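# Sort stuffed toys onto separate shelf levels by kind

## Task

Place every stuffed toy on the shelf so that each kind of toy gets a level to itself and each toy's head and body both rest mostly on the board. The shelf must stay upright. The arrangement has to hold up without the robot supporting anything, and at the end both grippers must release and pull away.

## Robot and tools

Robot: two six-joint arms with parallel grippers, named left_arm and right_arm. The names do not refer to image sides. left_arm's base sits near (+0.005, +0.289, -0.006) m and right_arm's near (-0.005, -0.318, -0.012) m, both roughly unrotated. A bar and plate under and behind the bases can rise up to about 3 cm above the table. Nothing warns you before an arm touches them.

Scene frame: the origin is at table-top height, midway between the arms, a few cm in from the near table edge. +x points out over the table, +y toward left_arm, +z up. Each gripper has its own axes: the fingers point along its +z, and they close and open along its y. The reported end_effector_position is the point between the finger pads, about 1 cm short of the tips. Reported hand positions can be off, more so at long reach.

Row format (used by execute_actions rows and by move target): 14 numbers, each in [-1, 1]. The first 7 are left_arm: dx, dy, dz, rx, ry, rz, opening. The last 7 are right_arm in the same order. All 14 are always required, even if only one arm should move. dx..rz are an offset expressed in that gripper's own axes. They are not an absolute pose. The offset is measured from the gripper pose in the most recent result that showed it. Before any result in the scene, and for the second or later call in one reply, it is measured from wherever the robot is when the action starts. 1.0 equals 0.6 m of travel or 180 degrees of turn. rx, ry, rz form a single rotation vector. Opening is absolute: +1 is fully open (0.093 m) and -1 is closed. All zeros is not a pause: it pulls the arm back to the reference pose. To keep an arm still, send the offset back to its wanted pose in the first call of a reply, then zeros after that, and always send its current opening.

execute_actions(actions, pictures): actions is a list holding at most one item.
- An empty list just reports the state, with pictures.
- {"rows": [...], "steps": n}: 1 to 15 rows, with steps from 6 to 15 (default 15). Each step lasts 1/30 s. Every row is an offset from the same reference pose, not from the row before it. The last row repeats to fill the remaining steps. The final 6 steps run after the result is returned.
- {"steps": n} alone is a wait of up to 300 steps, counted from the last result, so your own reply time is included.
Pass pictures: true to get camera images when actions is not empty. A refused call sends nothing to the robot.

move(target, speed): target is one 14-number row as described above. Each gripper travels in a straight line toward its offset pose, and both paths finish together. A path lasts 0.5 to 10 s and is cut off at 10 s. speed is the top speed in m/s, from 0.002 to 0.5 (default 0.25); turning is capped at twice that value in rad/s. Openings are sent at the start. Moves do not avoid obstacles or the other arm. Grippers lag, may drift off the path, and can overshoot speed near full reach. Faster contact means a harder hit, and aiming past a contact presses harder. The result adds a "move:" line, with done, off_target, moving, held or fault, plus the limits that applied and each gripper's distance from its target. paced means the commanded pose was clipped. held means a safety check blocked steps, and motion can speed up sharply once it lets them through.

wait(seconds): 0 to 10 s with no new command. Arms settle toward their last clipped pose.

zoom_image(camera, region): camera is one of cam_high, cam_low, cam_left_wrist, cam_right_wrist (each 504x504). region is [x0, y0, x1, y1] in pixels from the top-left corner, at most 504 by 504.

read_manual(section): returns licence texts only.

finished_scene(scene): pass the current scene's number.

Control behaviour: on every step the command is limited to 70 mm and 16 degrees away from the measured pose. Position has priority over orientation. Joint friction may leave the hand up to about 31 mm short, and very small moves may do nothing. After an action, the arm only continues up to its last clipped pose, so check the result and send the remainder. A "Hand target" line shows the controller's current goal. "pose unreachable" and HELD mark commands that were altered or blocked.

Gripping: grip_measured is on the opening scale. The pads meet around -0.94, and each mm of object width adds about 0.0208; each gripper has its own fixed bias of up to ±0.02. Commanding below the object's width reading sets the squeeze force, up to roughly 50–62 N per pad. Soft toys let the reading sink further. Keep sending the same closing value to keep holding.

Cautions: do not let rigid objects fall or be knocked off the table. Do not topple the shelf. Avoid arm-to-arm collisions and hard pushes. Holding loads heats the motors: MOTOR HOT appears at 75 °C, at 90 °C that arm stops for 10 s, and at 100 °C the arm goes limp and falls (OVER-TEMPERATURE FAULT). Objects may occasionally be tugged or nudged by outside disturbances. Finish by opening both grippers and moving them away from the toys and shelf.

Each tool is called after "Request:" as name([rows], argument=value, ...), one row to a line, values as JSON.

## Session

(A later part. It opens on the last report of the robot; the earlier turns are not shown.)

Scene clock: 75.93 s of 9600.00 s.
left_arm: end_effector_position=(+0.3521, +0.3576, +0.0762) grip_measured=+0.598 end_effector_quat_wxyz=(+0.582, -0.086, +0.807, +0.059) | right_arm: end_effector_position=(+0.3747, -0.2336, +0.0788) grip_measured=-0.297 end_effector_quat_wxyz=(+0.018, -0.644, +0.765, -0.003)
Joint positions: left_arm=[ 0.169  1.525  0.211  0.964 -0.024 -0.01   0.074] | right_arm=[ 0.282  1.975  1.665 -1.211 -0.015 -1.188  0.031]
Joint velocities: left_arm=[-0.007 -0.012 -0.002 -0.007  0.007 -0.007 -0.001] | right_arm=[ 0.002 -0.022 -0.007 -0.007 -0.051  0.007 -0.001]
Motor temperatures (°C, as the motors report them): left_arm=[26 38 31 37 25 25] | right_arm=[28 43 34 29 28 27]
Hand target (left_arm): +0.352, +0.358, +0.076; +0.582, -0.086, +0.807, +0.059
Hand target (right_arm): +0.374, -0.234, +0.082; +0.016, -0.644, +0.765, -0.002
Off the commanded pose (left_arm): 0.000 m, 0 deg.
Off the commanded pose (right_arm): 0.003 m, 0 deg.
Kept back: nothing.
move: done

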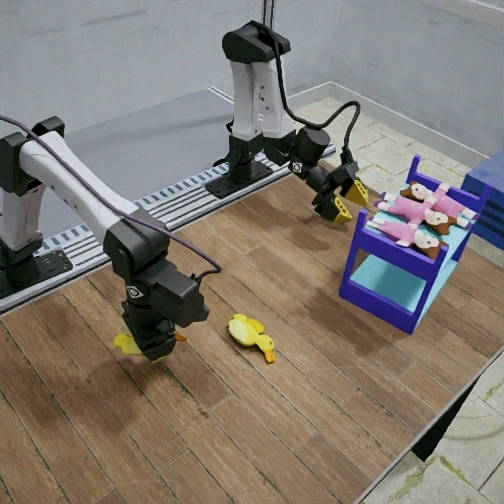

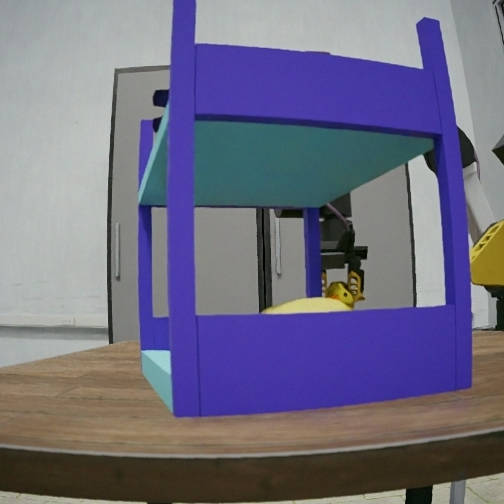

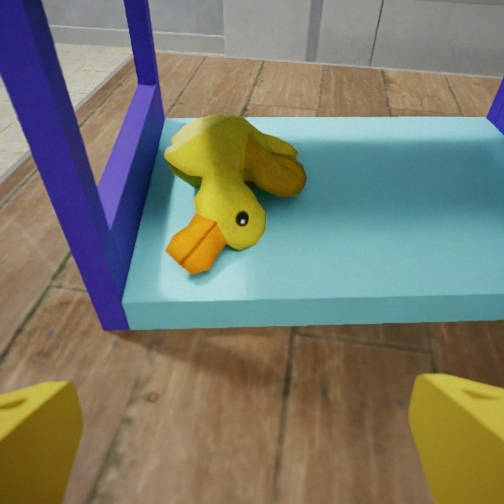

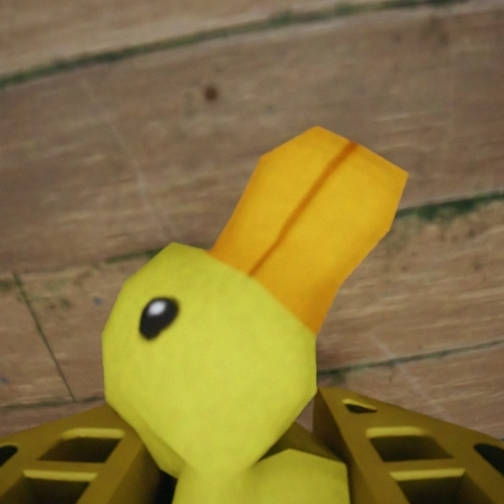

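Request:
move(target=[0,0,0,0,0,0,0.6,-0.326,0.252,0.097,0,0,-0.25,-0.3], speed=0.25)

Request:
move(target=[0,0,0,0,0,0,0.6,0,0,0,0,0,0,0.9])

Request:
move(target=[0,0,0,0,0,0,0.6,0,0,-0.15,0,0,0,0.9])

Scene clock: 78.17 s of 9600.00 s.
left_arm: end_effector_position=(+0.3521, +0.3576, +0.0762) grip_measured=+0.598 end_effector_quat_wxyz=(+0.582, -0.086, +0.807, +0.059) | right_arm: end_effector_position=(+0.2548, -0.0168, +0.0252) grip_measured=-0.297 end_effector_quat_wxyz=(-0.019, +0.886, -0.464, -0.000)
Joint positions: left_arm=[ 0.169  1.525  0.211  0.964 -0.024 -0.01   0.074] | right_arm=[ 0.929  2.045  1.551 -1.024 -0.003 -1.317  0.031]
Joint velocities: left_arm=[-0.002 -0.007 -0.002 -0.037  0.037 -0.022 -0.001] | right_arm=[-0.002  0.007 -0.012 -0.081  0.007 -0.022 -0.   ]
Motor temperatures (°C, as the motors report them): left_arm=[25 38 31 37 25 25] | right_arm=[28 44 34 29 28 27]
Hand target (left_arm): +0.352, +0.358, +0.076; +0.582, -0.086, +0.807, +0.059
Hand target (right_arm): +0.258, -0.014, +0.021; -0.017, +0.888, -0.460, +0.005
Off the commanded pose (left_arm): 0.000 m, 0 deg.
Off the commanded pose (right_arm): 0.008 m, 1 deg.
Kept back: nothing.
move: done

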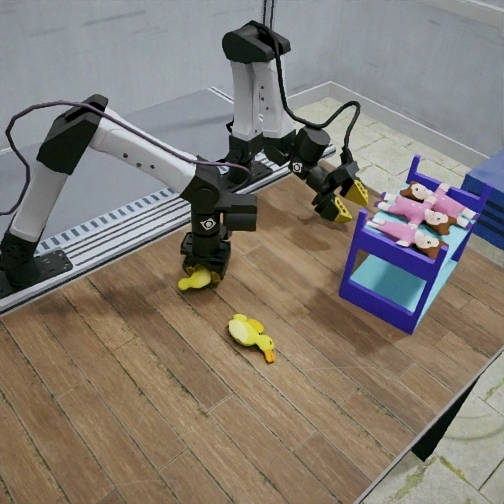

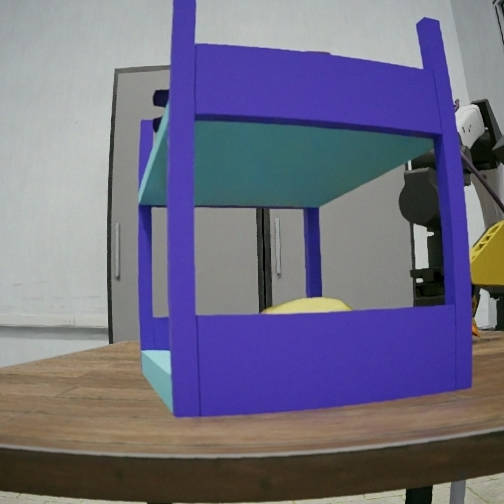

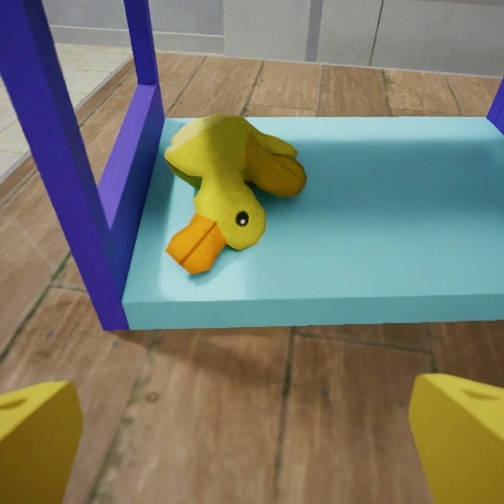

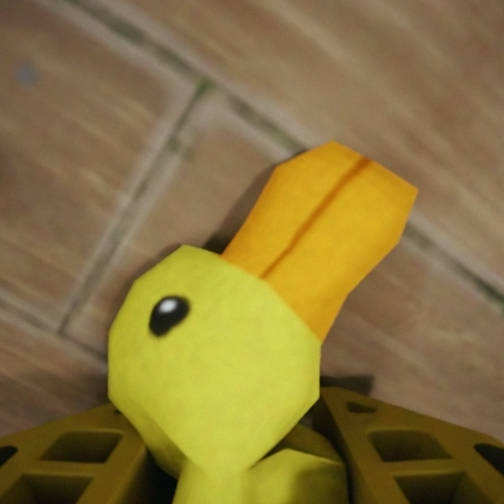

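Scene clock: 78.67 s of 9600.00 s.
left_arm: end_effector_position=(+0.3521, +0.3576, +0.0762) grip_measured=+0.598 end_effector_quat_wxyz=(+0.582, -0.086, +0.807, +0.059) | right_arm: end_effector_position=(+0.2548, -0.0168, +0.0252) grip_measured=+0.897 end_effector_quat_wxyz=(-0.019, +0.886, -0.464, -0.000)
Joint positions: left_arm=[ 0.169  1.525  0.211  0.964 -0.024 -0.01   0.074] | right_arm=[ 0.929  2.045  1.551 -1.024 -0.003 -1.317  0.088]
Joint velocities: left_arm=[-0.002 -0.022 -0.007 -0.125  0.007 -0.081 -0.   ] | right_arm=[-0.007 -0.017 -0.007 -0.11  -0.051 -0.007 -0.   ]
Motor temperatures (°C, as the motors report them): left_arm=[25 38 31 37 25 25] | right_arm=[28 44 34 29 28 27]
Hand target (left_arm): +0.352, +0.358, +0.076; +0.582, -0.086, +0.807, +0.059
Hand target (right_arm): +0.255, -0.017, +0.025; -0.019, +0.886, -0.464, -0.000
Off the commanded pose (left_arm): 0.000 m, 0 deg.
Off the commanded pose (right_arm): 0.000 m, 0 deg.
Kept back: nothing.
move: done

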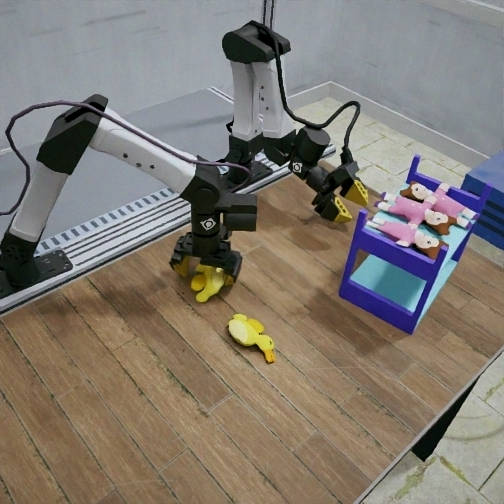

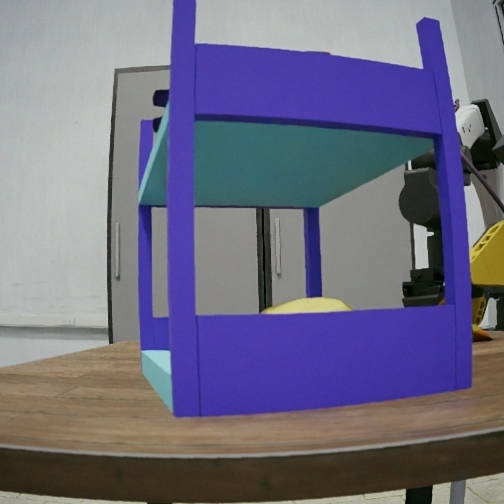

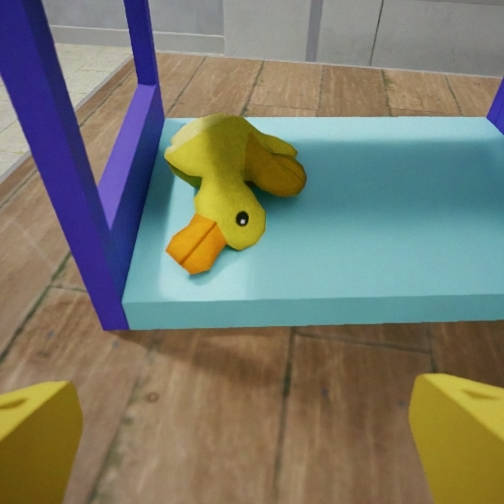

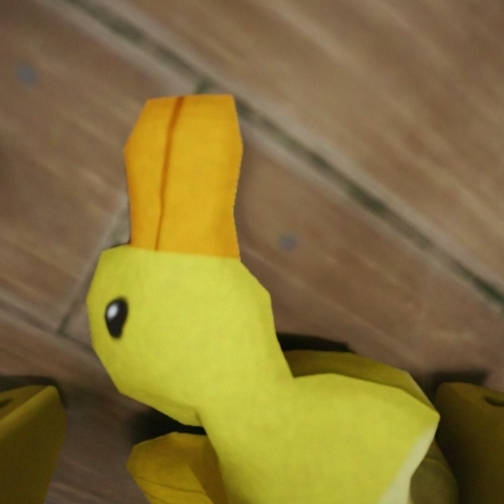

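Scene clock: 79.77 s of 9600.00 s.
left_arm: end_effector_position=(+0.3521, +0.3576, +0.0762) grip_measured=+0.598 end_effector_quat_wxyz=(+0.582, -0.086, +0.807, +0.059) | right_arm: end_effector_position=(+0.2537, -0.0189, +0.1184) grip_measured=+0.898 end_effector_quat_wxyz=(-0.030, +0.885, -0.464, +0.002)
Joint positions: left_arm=[ 0.169  1.525  0.211  0.964 -0.024 -0.01   0.074] | right_arm=[ 0.929  1.978  1.824 -1.343 -0.003 -1.317  0.088]
Joint velocities: left_arm=[0.007 0.017 0.007 0.007 0.051 0.066 0.   ] | right_arm=[ 0.007  0.007 -0.012 -0.022 -0.037  0.022 -0.001]
Motor temperatures (°C, as the motors report them): left_arm=[25 38 31 37 25 25] | right_arm=[28 44 34 28 28 27]
Hand target (left_arm): +0.352, +0.358, +0.076; +0.582, -0.086, +0.807, +0.059
Hand target (right_arm): +0.252, -0.021, +0.115; -0.019, +0.886, -0.464, -0.000
Off the commanded pose (left_arm): 0.000 m, 0 deg.
Off the commanded pose (right_arm): 0.003 m, 1 deg.
Kept back: nothing.
move: done

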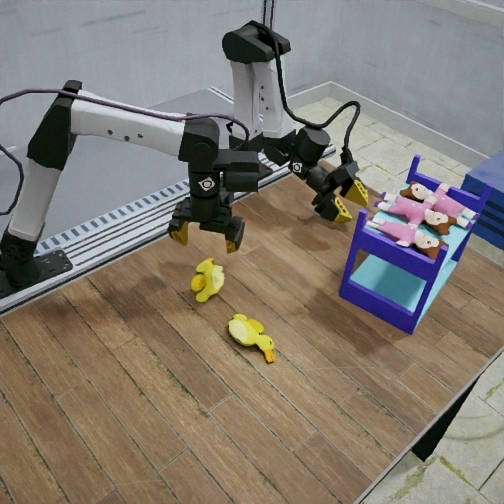

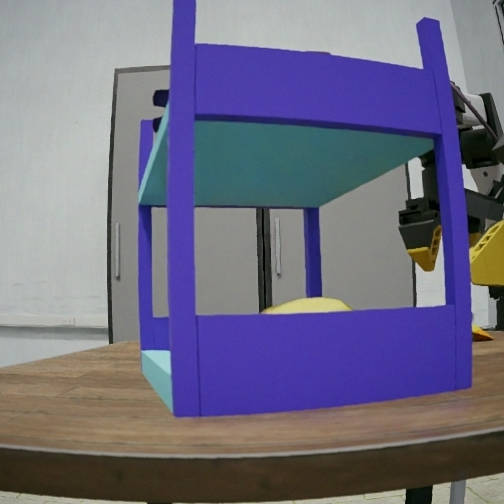

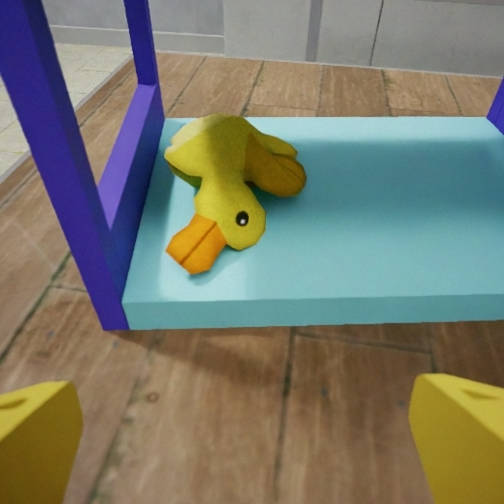

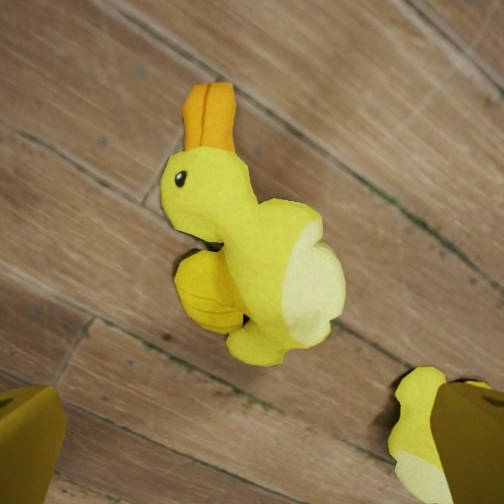

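Request:
move(target=[0.125,-0.417,-0.343,0.314,0.059,0.143,0.6,0.209,-0.182,0.035,0.08,-0.031,0.633,0.9], speed=0.35)

Scene clock: 83.70 s of 9600.00 s.
left_arm: end_effector_position=(+0.1830, +0.0758, +0.0624) grip_measured=+0.598 end_effector_quat_wxyz=(+0.444, +0.374, +0.790, -0.200) | right_arm: end_effector_position=(+0.4142, -0.0520, +0.1102) grip_measured=+0.898 end_effector_quat_wxyz=(+0.144, -0.093, +0.985, +0.022)
Joint positions: left_arm=[-0.874  0.9    0.14   0.188  0.016  0.002  0.074] | right_arm=[ 0.671  2.199  2.095 -1.176  0.102  0.398  0.088]
Joint velocities: left_arm=[-0.002 -0.012 -0.017  0.022 -0.007 -0.022  0.   ] | right_arm=[-0.012 -0.022 -0.002 -0.022 -0.037 -0.022  0.001]
Motor temperatures (°C, as the motors report them): left_arm=[26 37 31 37 25 25] | right_arm=[28 44 35 29 28 27]
Hand target (left_arm): +0.186, +0.069, +0.072; +0.455, +0.371, +0.783, -0.205
Hand target (right_arm): +0.416, -0.057, +0.102; +0.133, -0.085, +0.987, +0.011
Off the commanded pose (left_arm): 0.014 m, 2 deg.
Off the commanded pose (right_arm): 0.012 m, 2 deg.
Kept back: nothing.
move: off_target (left_arm, right_arm)

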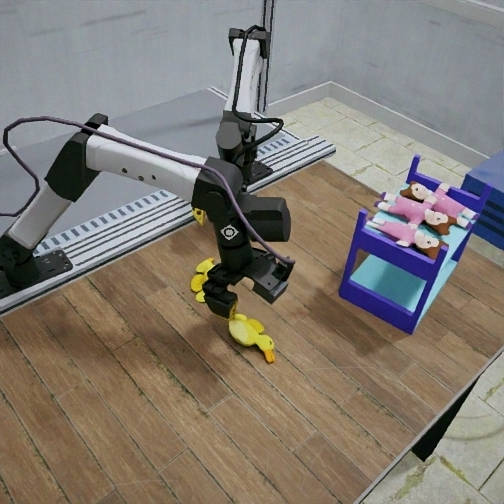

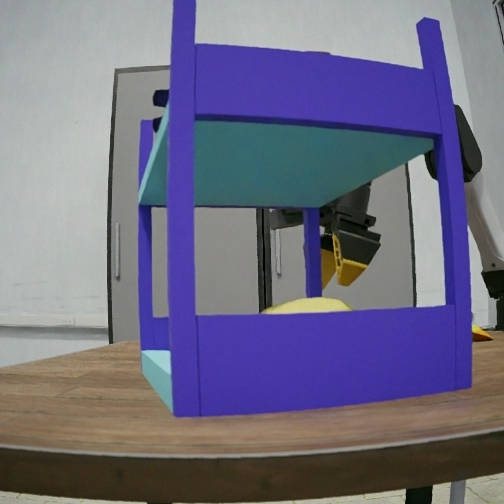

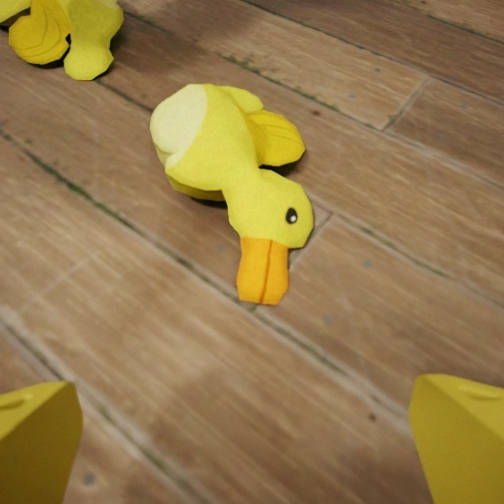

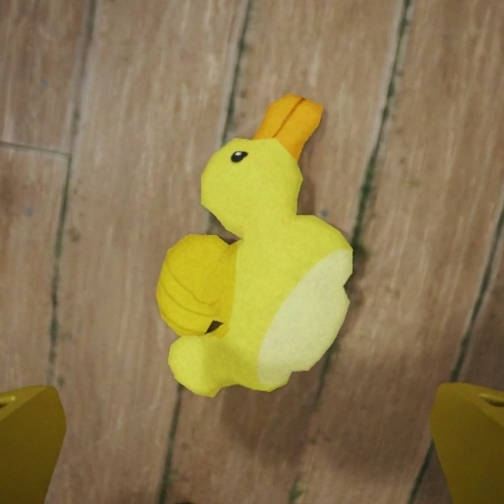

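Request:
move(target=[-0.042,-0.012,0.2,0,0,0,0.6,0.025,-0.005,0.172,0,0,0,0.9], speed=0.15)

Scene clock: 85.33 s of 9600.00 s.
left_arm: end_effector_position=(+0.2478, -0.0104, +0.0142) grip_measured=+0.598 end_effector_quat_wxyz=(+0.431, +0.377, +0.796, -0.195) | right_arm: end_effector_position=(+0.4341, -0.0430, +0.0288) grip_measured=+0.898 end_effector_quat_wxyz=(+0.164, -0.093, +0.982, +0.031)
Joint positions: left_arm=[-0.907  1.747  0.43   0.714 -0.01  -0.016  0.074] | right_arm=[ 0.663  2.262  1.862 -0.834  0.102  0.388  0.088]
Joint velocities: left_arm=[ 0.007  0.002 -0.027  0.037 -0.037 -0.022 -0.001] | right_arm=[-0.017  0.017 -0.007  0.037  0.037 -0.037  0.   ]
Motor temperatures (°C, as the motors report them): left_arm=[26 37 31 37 25 25] | right_arm=[28 45 35 29 28 27]
Hand target (left_arm): +0.251, -0.019, +0.021; +0.444, +0.374, +0.790, -0.200
Hand target (right_arm): +0.430, -0.050, +0.008; +0.144, -0.093, +0.985, +0.022
Off the commanded pose (left_arm): 0.010 m, 2 deg.
Off the commanded pose (right_arm): 0.023 m, 3 deg.
Kept back: nothing.
move: off_target (right_arm)

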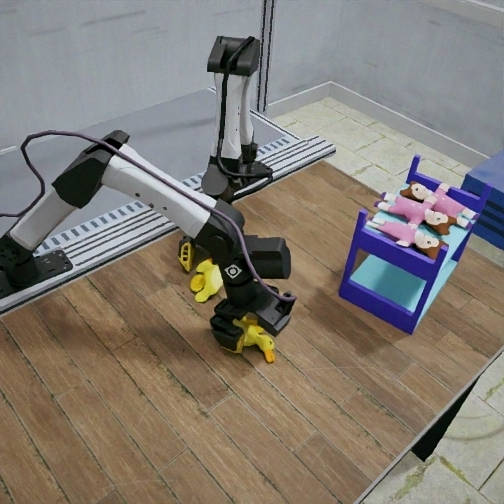

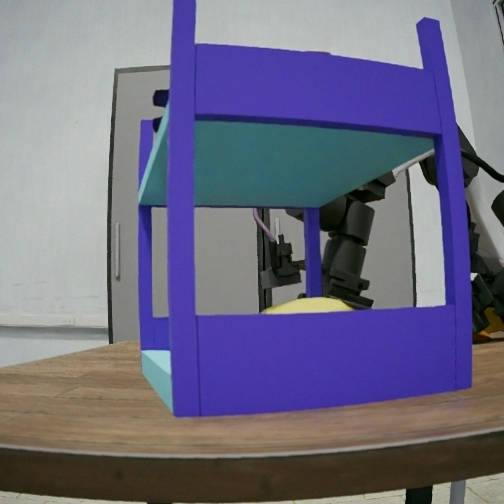

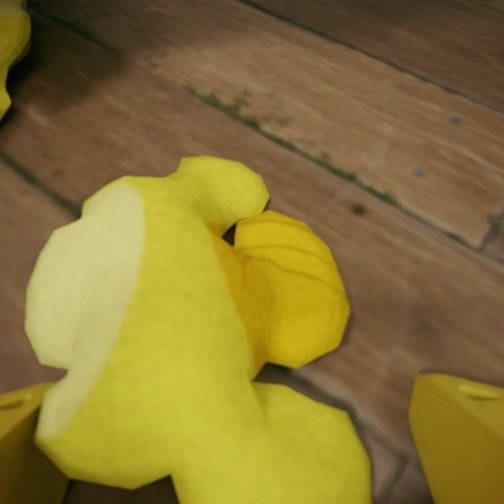

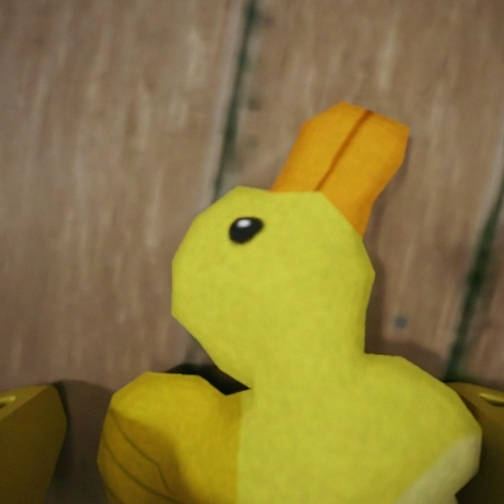

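Request:
move(target=[0,0,0,0,0,0,-0.5,0,0,0,0,0,0,-0.3])

Request:
move(target=[-0.1,0,-0.09,0,-0.08,0,-0.5,0,-0.12,-0.12,0,0,0,-0.3], speed=0.15)

Scene clock: 86.33 s of 9600.00 s.
left_arm: end_effector_position=(+0.2479, -0.0106, +0.0145) grip_measured=-0.497 end_effector_quat_wxyz=(+0.432, +0.377, +0.796, -0.195) | right_arm: end_effector_position=(+0.4362, -0.0417, +0.0307) grip_measured=-0.297 end_effector_quat_wxyz=(+0.170, -0.093, +0.981, +0.034)
Joint positions: left_arm=[-0.907  1.747  0.43   0.716 -0.01  -0.016  0.021] | right_arm=[ 0.663  2.26   1.862 -0.824  0.102  0.387  0.031]
Joint velocities: left_arm=[-0.022 -0.002 -0.002 -0.007 -0.066 -0.051 -0.   ] | right_arm=[-0.007  0.002 -0.002 -0.022  0.051 -0.007 -0.001]
Motor temperatures (°C, as the motors report them): left_arm=[26 37 31 37 25 25] | right_arm=[28 45 35 29 28 27]
Hand target (left_arm): +0.248, -0.010, +0.014; +0.431, +0.377, +0.796, -0.195
Hand target (right_arm): +0.434, -0.043, +0.029; +0.164, -0.093, +0.982, +0.031
Off the commanded pose (left_arm): 0.000 m, 0 deg.
Off the commanded pose (right_arm): 0.003 m, 1 deg.
Kept back: nothing.
move: done

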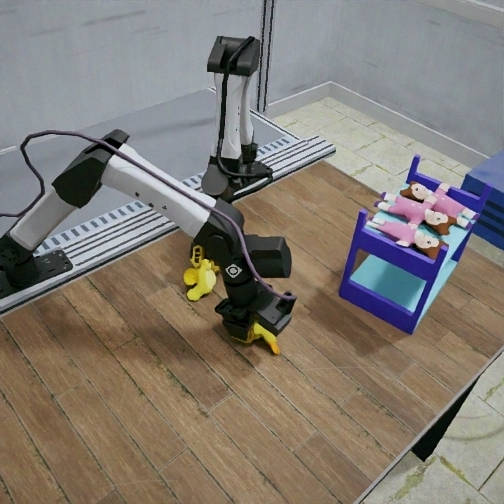

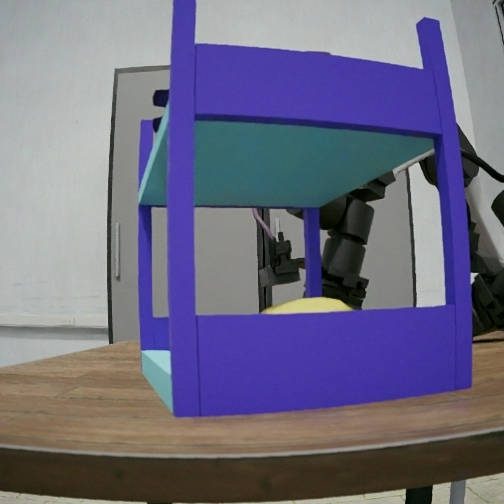

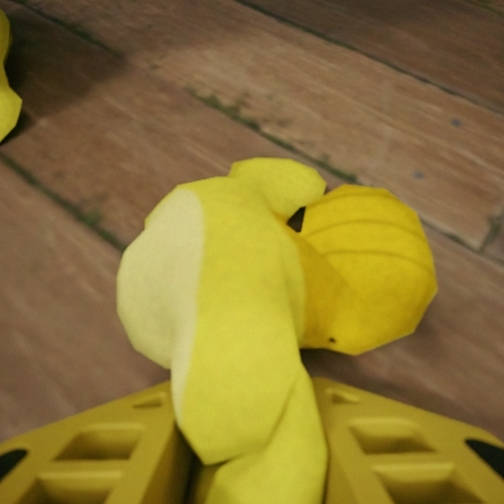

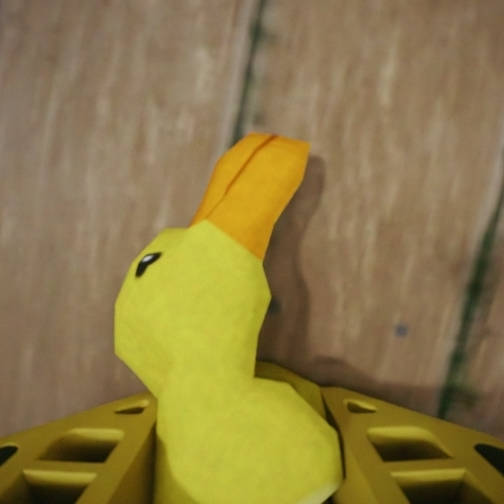

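Scene clock: 87.63 s of 9600.00 s.
left_arm: end_effector_position=(+0.2390, -0.0022, +0.0853) grip_measured=-0.497 end_effector_quat_wxyz=(+0.513, +0.354, +0.745, -0.236) | right_arm: end_effector_position=(+0.4350, -0.1147, +0.1036) grip_measured=-0.297 end_effector_quat_wxyz=(+0.187, -0.090, +0.978, +0.035)
Joint positions: left_arm=[-0.907  1.48   0.328  0.765 -0.01  -0.016  0.021] | right_arm=[ 0.526  2.032  1.778 -0.923  0.066  0.26   0.031]
Joint velocities: left_arm=[ 0.037 -0.002 -0.007 -0.037  0.022 -0.037  0.001] | right_arm=[-0.012  0.002 -0.012 -0.037 -0.066 -0.037 -0.001]
Motor temperatures (°C, as the motors report them): left_arm=[26 37 31 37 25 25] | right_arm=[28 46 35 29 28 27]
Hand target (left_arm): +0.240, -0.001, +0.094; +0.528, +0.348, +0.737, -0.241
Hand target (right_arm): +0.427, -0.119, +0.097; +0.170, -0.093, +0.980, +0.033
Off the commanded pose (left_arm): 0.009 m, 2 deg.
Off the commanded pose (right_arm): 0.012 m, 2 deg.
Kept back: nothing.
move: off_target (right_arm)

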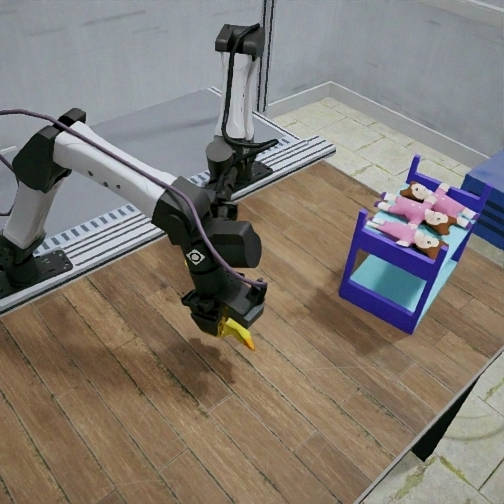

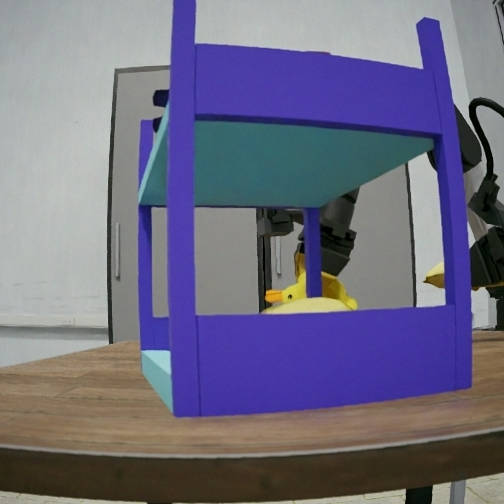

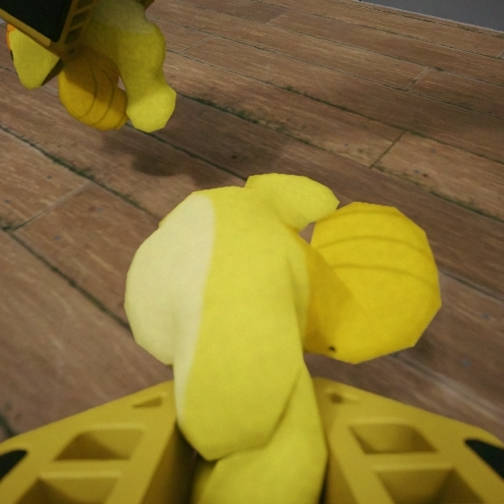

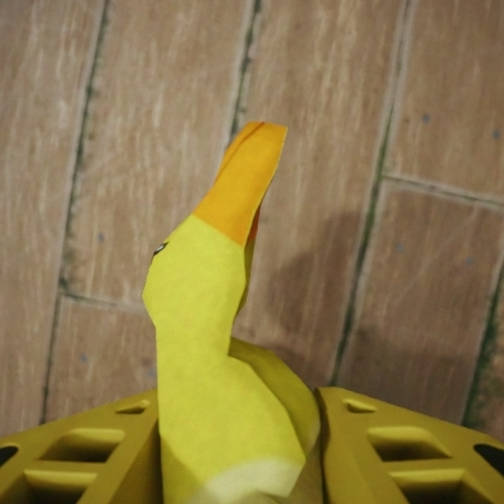

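Request:
move(target=[0.06,0.416,-0.193,-0.291,-0.03,-0.099,-0.5,0.222,0.178,-0.035,-0.097,0.099,-0.545,-0.3], speed=0.35)

Scene clock: 91.33 s of 9600.00 s.
left_arm: end_effector_position=(+0.3463, +0.2467, +0.0813) grip_measured=-0.497 end_effector_quat_wxyz=(+0.586, -0.022, +0.809, +0.024) | right_arm: end_effector_position=(+0.2854, -0.0356, +0.0808) grip_measured=-0.297 end_effector_quat_wxyz=(-0.011, +0.814, -0.581, -0.005)
Joint positions: left_arm=[-0.292  1.461  0.203  0.893 -0.325 -0.107  0.021] | right_arm=[ 0.839  2.055  1.79  -1.27  -0.009 -1.133  0.031]
Joint velocities: left_arm=[-0.007 -0.007  0.022 -0.037 -0.022 -0.022  0.   ] | right_arm=[-0.022 -0.007 -0.017 -0.007 -0.022 -0.051 -0.001]
Motor temperatures (°C, as the motors report them): left_arm=[26 37 31 38 25 25] | right_arm=[28 46 35 29 28 27]
Hand target (left_arm): +0.355, +0.250, +0.094; +0.604, -0.036, +0.796, +0.024
Hand target (right_arm): +0.285, -0.035, +0.076; +0.000, +0.818, -0.575, -0.001
Off the commanded pose (left_arm): 0.017 m, 3 deg.
Off the commanded pose (right_arm): 0.004 m, 2 deg.
Kept back: nothing.
move: off_target (left_arm)

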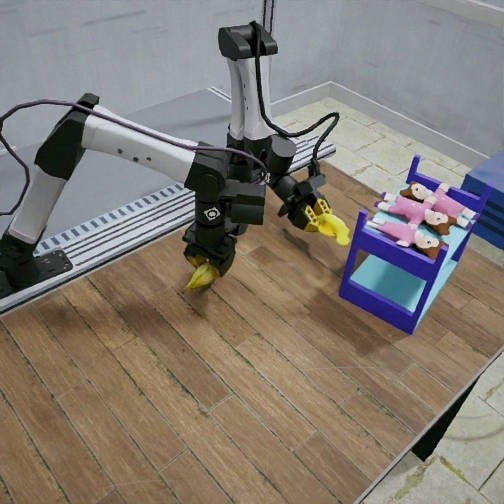

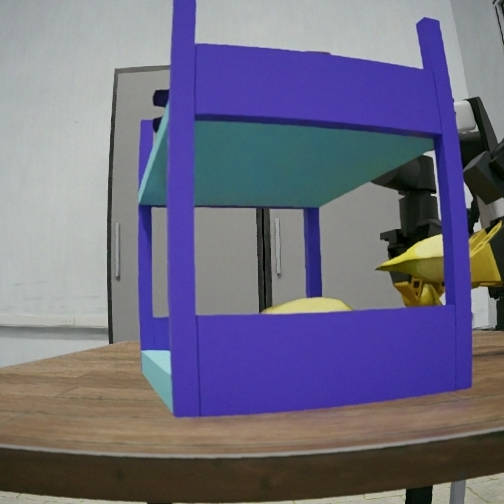

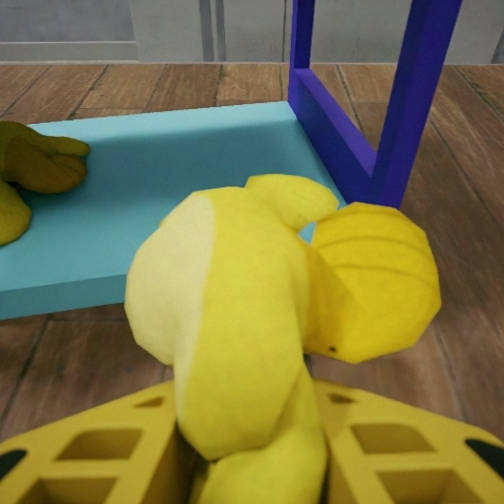

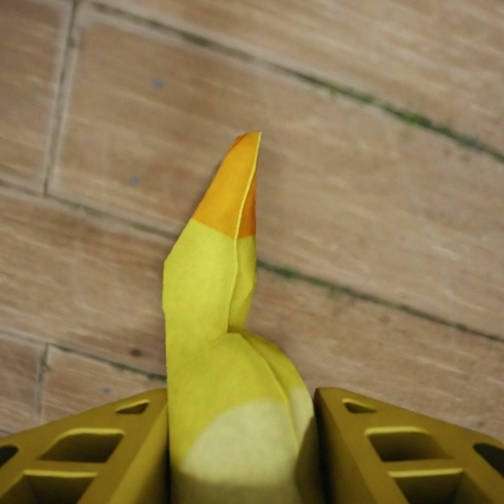

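Request:
move(target=[-0.055,0.015,0.25,-0.026,-0.075,-0.008,-0.5,0,0,0.09,0,0,-0.06,-0.3], speed=0.12)

Request:
move(target=[0,0,0,0,0,0,0.1,0,0,0,0,0,0,0.9])

Request:
move(target=[-0.02,0,-0.2,0,0.06,0,0.1,0,0,-0.14,0,0,0,0.9], speed=0.2)

Scene clock: 93.37 s of 9600.00 s.
left_arm: end_effector_position=(+0.4913, +0.2599, +0.0533) grip_measured=-0.497 end_effector_quat_wxyz=(+0.657, -0.051, +0.750, +0.052) | right_arm: end_effector_position=(+0.2910, -0.0300, +0.0417) grip_measured=-0.297 end_effector_quat_wxyz=(-0.030, +0.863, -0.504, +0.001)
Joint positions: left_arm=[-0.178  2.211  0.71   1.333 -0.308 -0.037  0.021] | right_arm=[ 0.839  2.069  1.653 -1.082 -0.009 -1.314  0.031]
Joint velocities: left_arm=[-0.012  0.007 -0.007 -0.051 -0.037  0.051 -0.001] | right_arm=[ 0.017 -0.022 -0.017  0.037 -0.081 -0.037 -0.001]
Motor temperatures (°C, as the motors report them): left_arm=[26 37 31 38 25 25] | right_arm=[28 46 35 29 28 27]
Hand target (left_arm): +0.498, +0.264, +0.066; +0.675, -0.055, +0.734, +0.051
Hand target (right_arm): +0.286, -0.034, +0.027; -0.012, +0.865, -0.501, -0.004
Off the commanded pose (left_arm): 0.016 m, 3 deg.
Off the commanded pose (right_arm): 0.016 m, 2 deg.
Kept back: nothing.
move: off_target (left_arm, right_arm)

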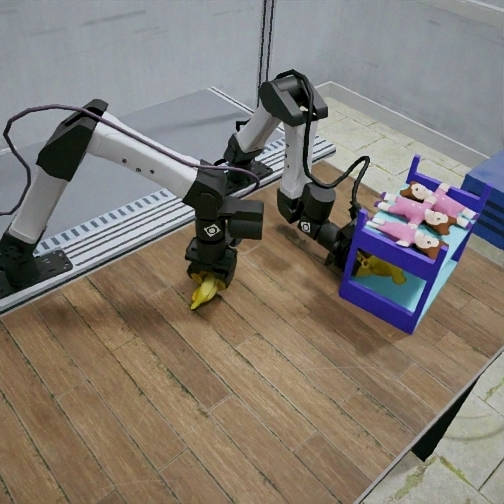

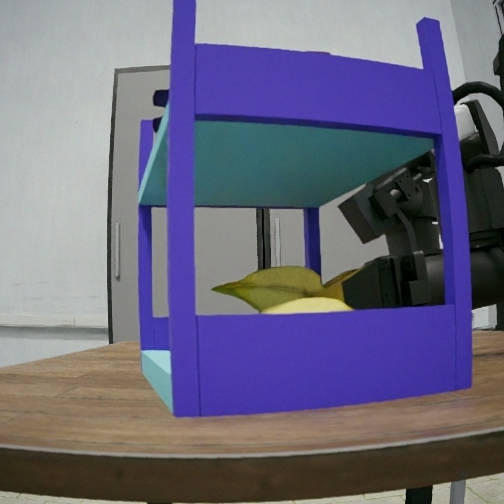

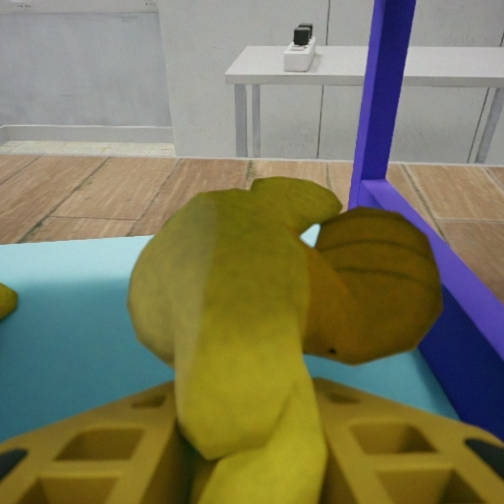

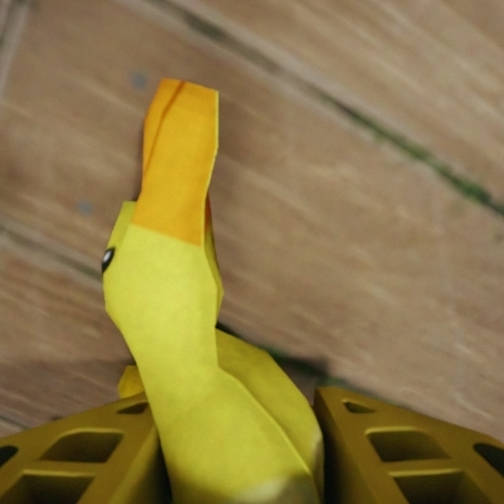

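Scene clock: 93.87 s of 9600.00 s.
left_arm: end_effector_position=(+0.4913, +0.2599, +0.0533) grip_measured=+0.098 end_effector_quat_wxyz=(+0.657, -0.051, +0.750, +0.052) | right_arm: end_effector_position=(+0.2910, -0.0300, +0.0417) grip_measured=+0.897 end_effector_quat_wxyz=(-0.030, +0.863, -0.504, +0.001)
Joint positions: left_arm=[-0.178  2.211  0.71   1.333 -0.308 -0.037  0.05 ] | right_arm=[ 0.839  2.069  1.653 -1.082 -0.009 -1.314  0.088]
Joint velocities: left_arm=[-0.002  0.007 -0.002 -0.022 -0.066  0.037 -0.   ] | right_arm=[-0.017  0.012 -0.012  0.022 -0.037 -0.022  0.001]
Motor temperatures (°C, as the motors report them): left_arm=[26 37 31 38 25 25] | right_arm=[28 46 35 29 28 27]
Hand target (left_arm): +0.491, +0.260, +0.053; +0.657, -0.051, +0.750, +0.052
Hand target (right_arm): +0.291, -0.030, +0.042; -0.030, +0.863, -0.504, +0.001
Off the commanded pose (left_arm): 0.000 m, 0 deg.
Off the commanded pose (right_arm): 0.000 m, 0 deg.
Kept back: nothing.
move: done

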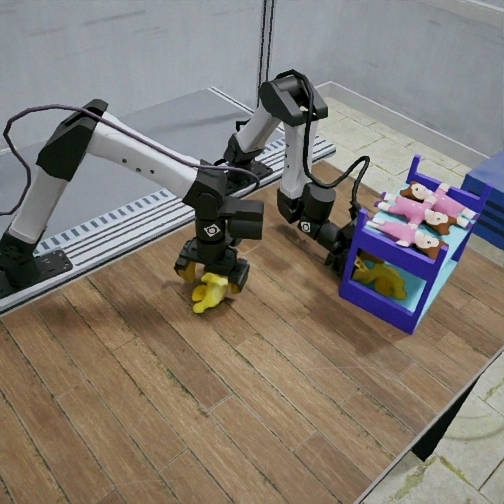

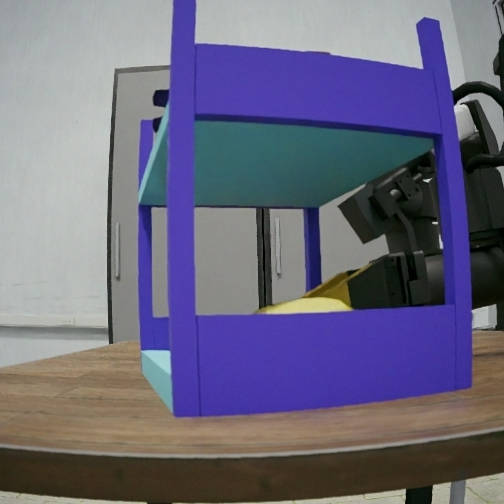

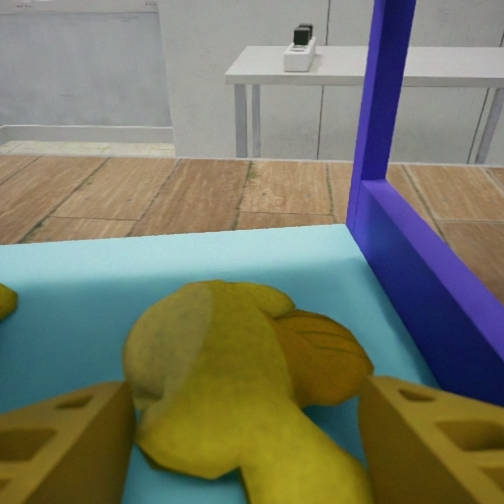

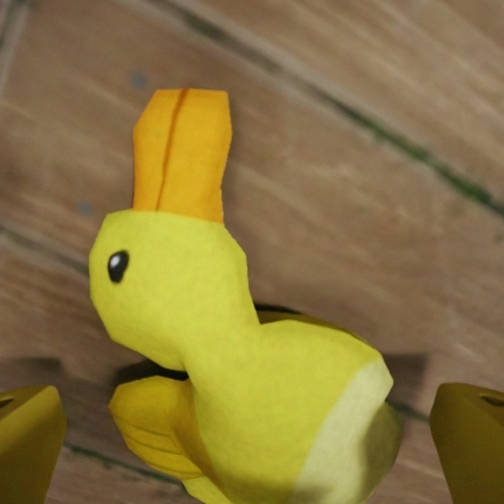

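Scene clock: 95.27 s of 9600.00 s.
left_arm: end_effector_position=(+0.3757, +0.2467, +0.0780) grip_measured=+0.098 end_effector_quat_wxyz=(+0.582, -0.053, +0.810, +0.051) | right_arm: end_effector_position=(+0.2877, -0.0337, +0.1218) grip_measured=+0.897 end_effector_quat_wxyz=(-0.030, +0.863, -0.504, +0.002)
Joint positions: left_arm=[-0.31   1.61   0.33   0.893 -0.42  -0.14   0.05 ] | right_arm=[ 0.839  2.034  1.92  -1.382 -0.009 -1.314  0.088]
Joint velocities: left_arm=[-0.002 -0.002 -0.002  0.007 -0.007 -0.007 -0.001] | right_arm=[ 0.007 -0.007 -0.007 -0.007  0.037  0.037  0.001]
Motor temperatures (°C, as the motors report them): left_arm=[26 37 31 38 25 25] | right_arm=[28 47 35 29 28 27]
Hand target (left_arm): +0.374, +0.244, +0.081; +0.584, -0.054, +0.808, +0.049
Hand target (right_arm): +0.287, -0.035, +0.126; -0.030, +0.863, -0.504, +0.001
Off the commanded pose (left_arm): 0.005 m, 1 deg.
Off the commanded pose (right_arm): 0.004 m, 0 deg.
Kept back: nothing.
move: done

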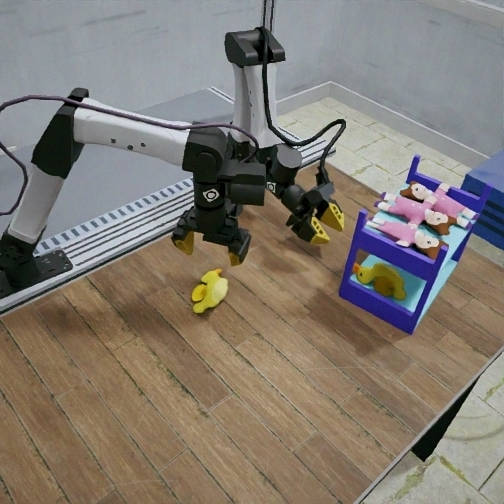

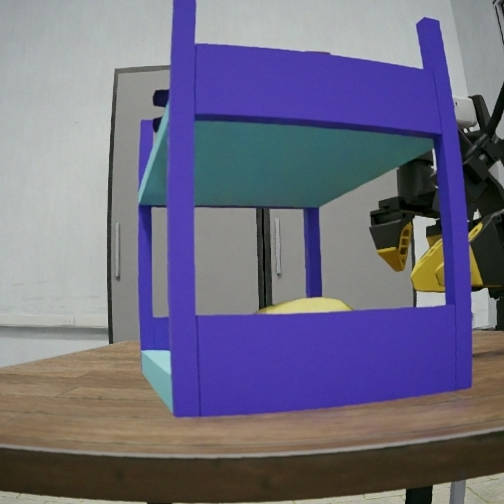

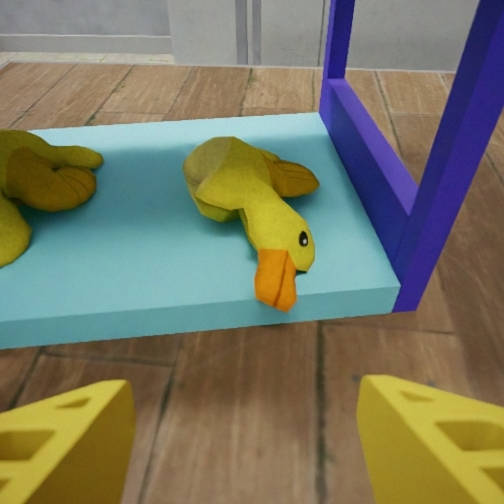

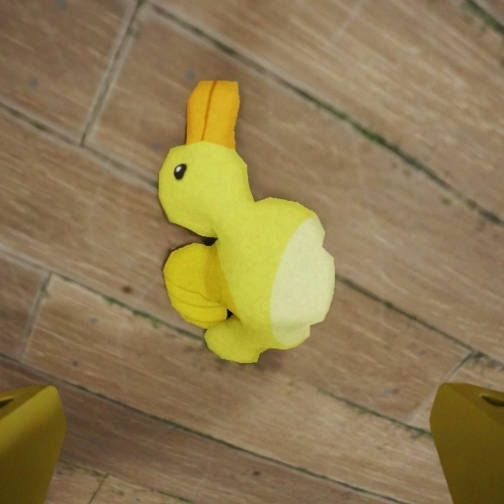

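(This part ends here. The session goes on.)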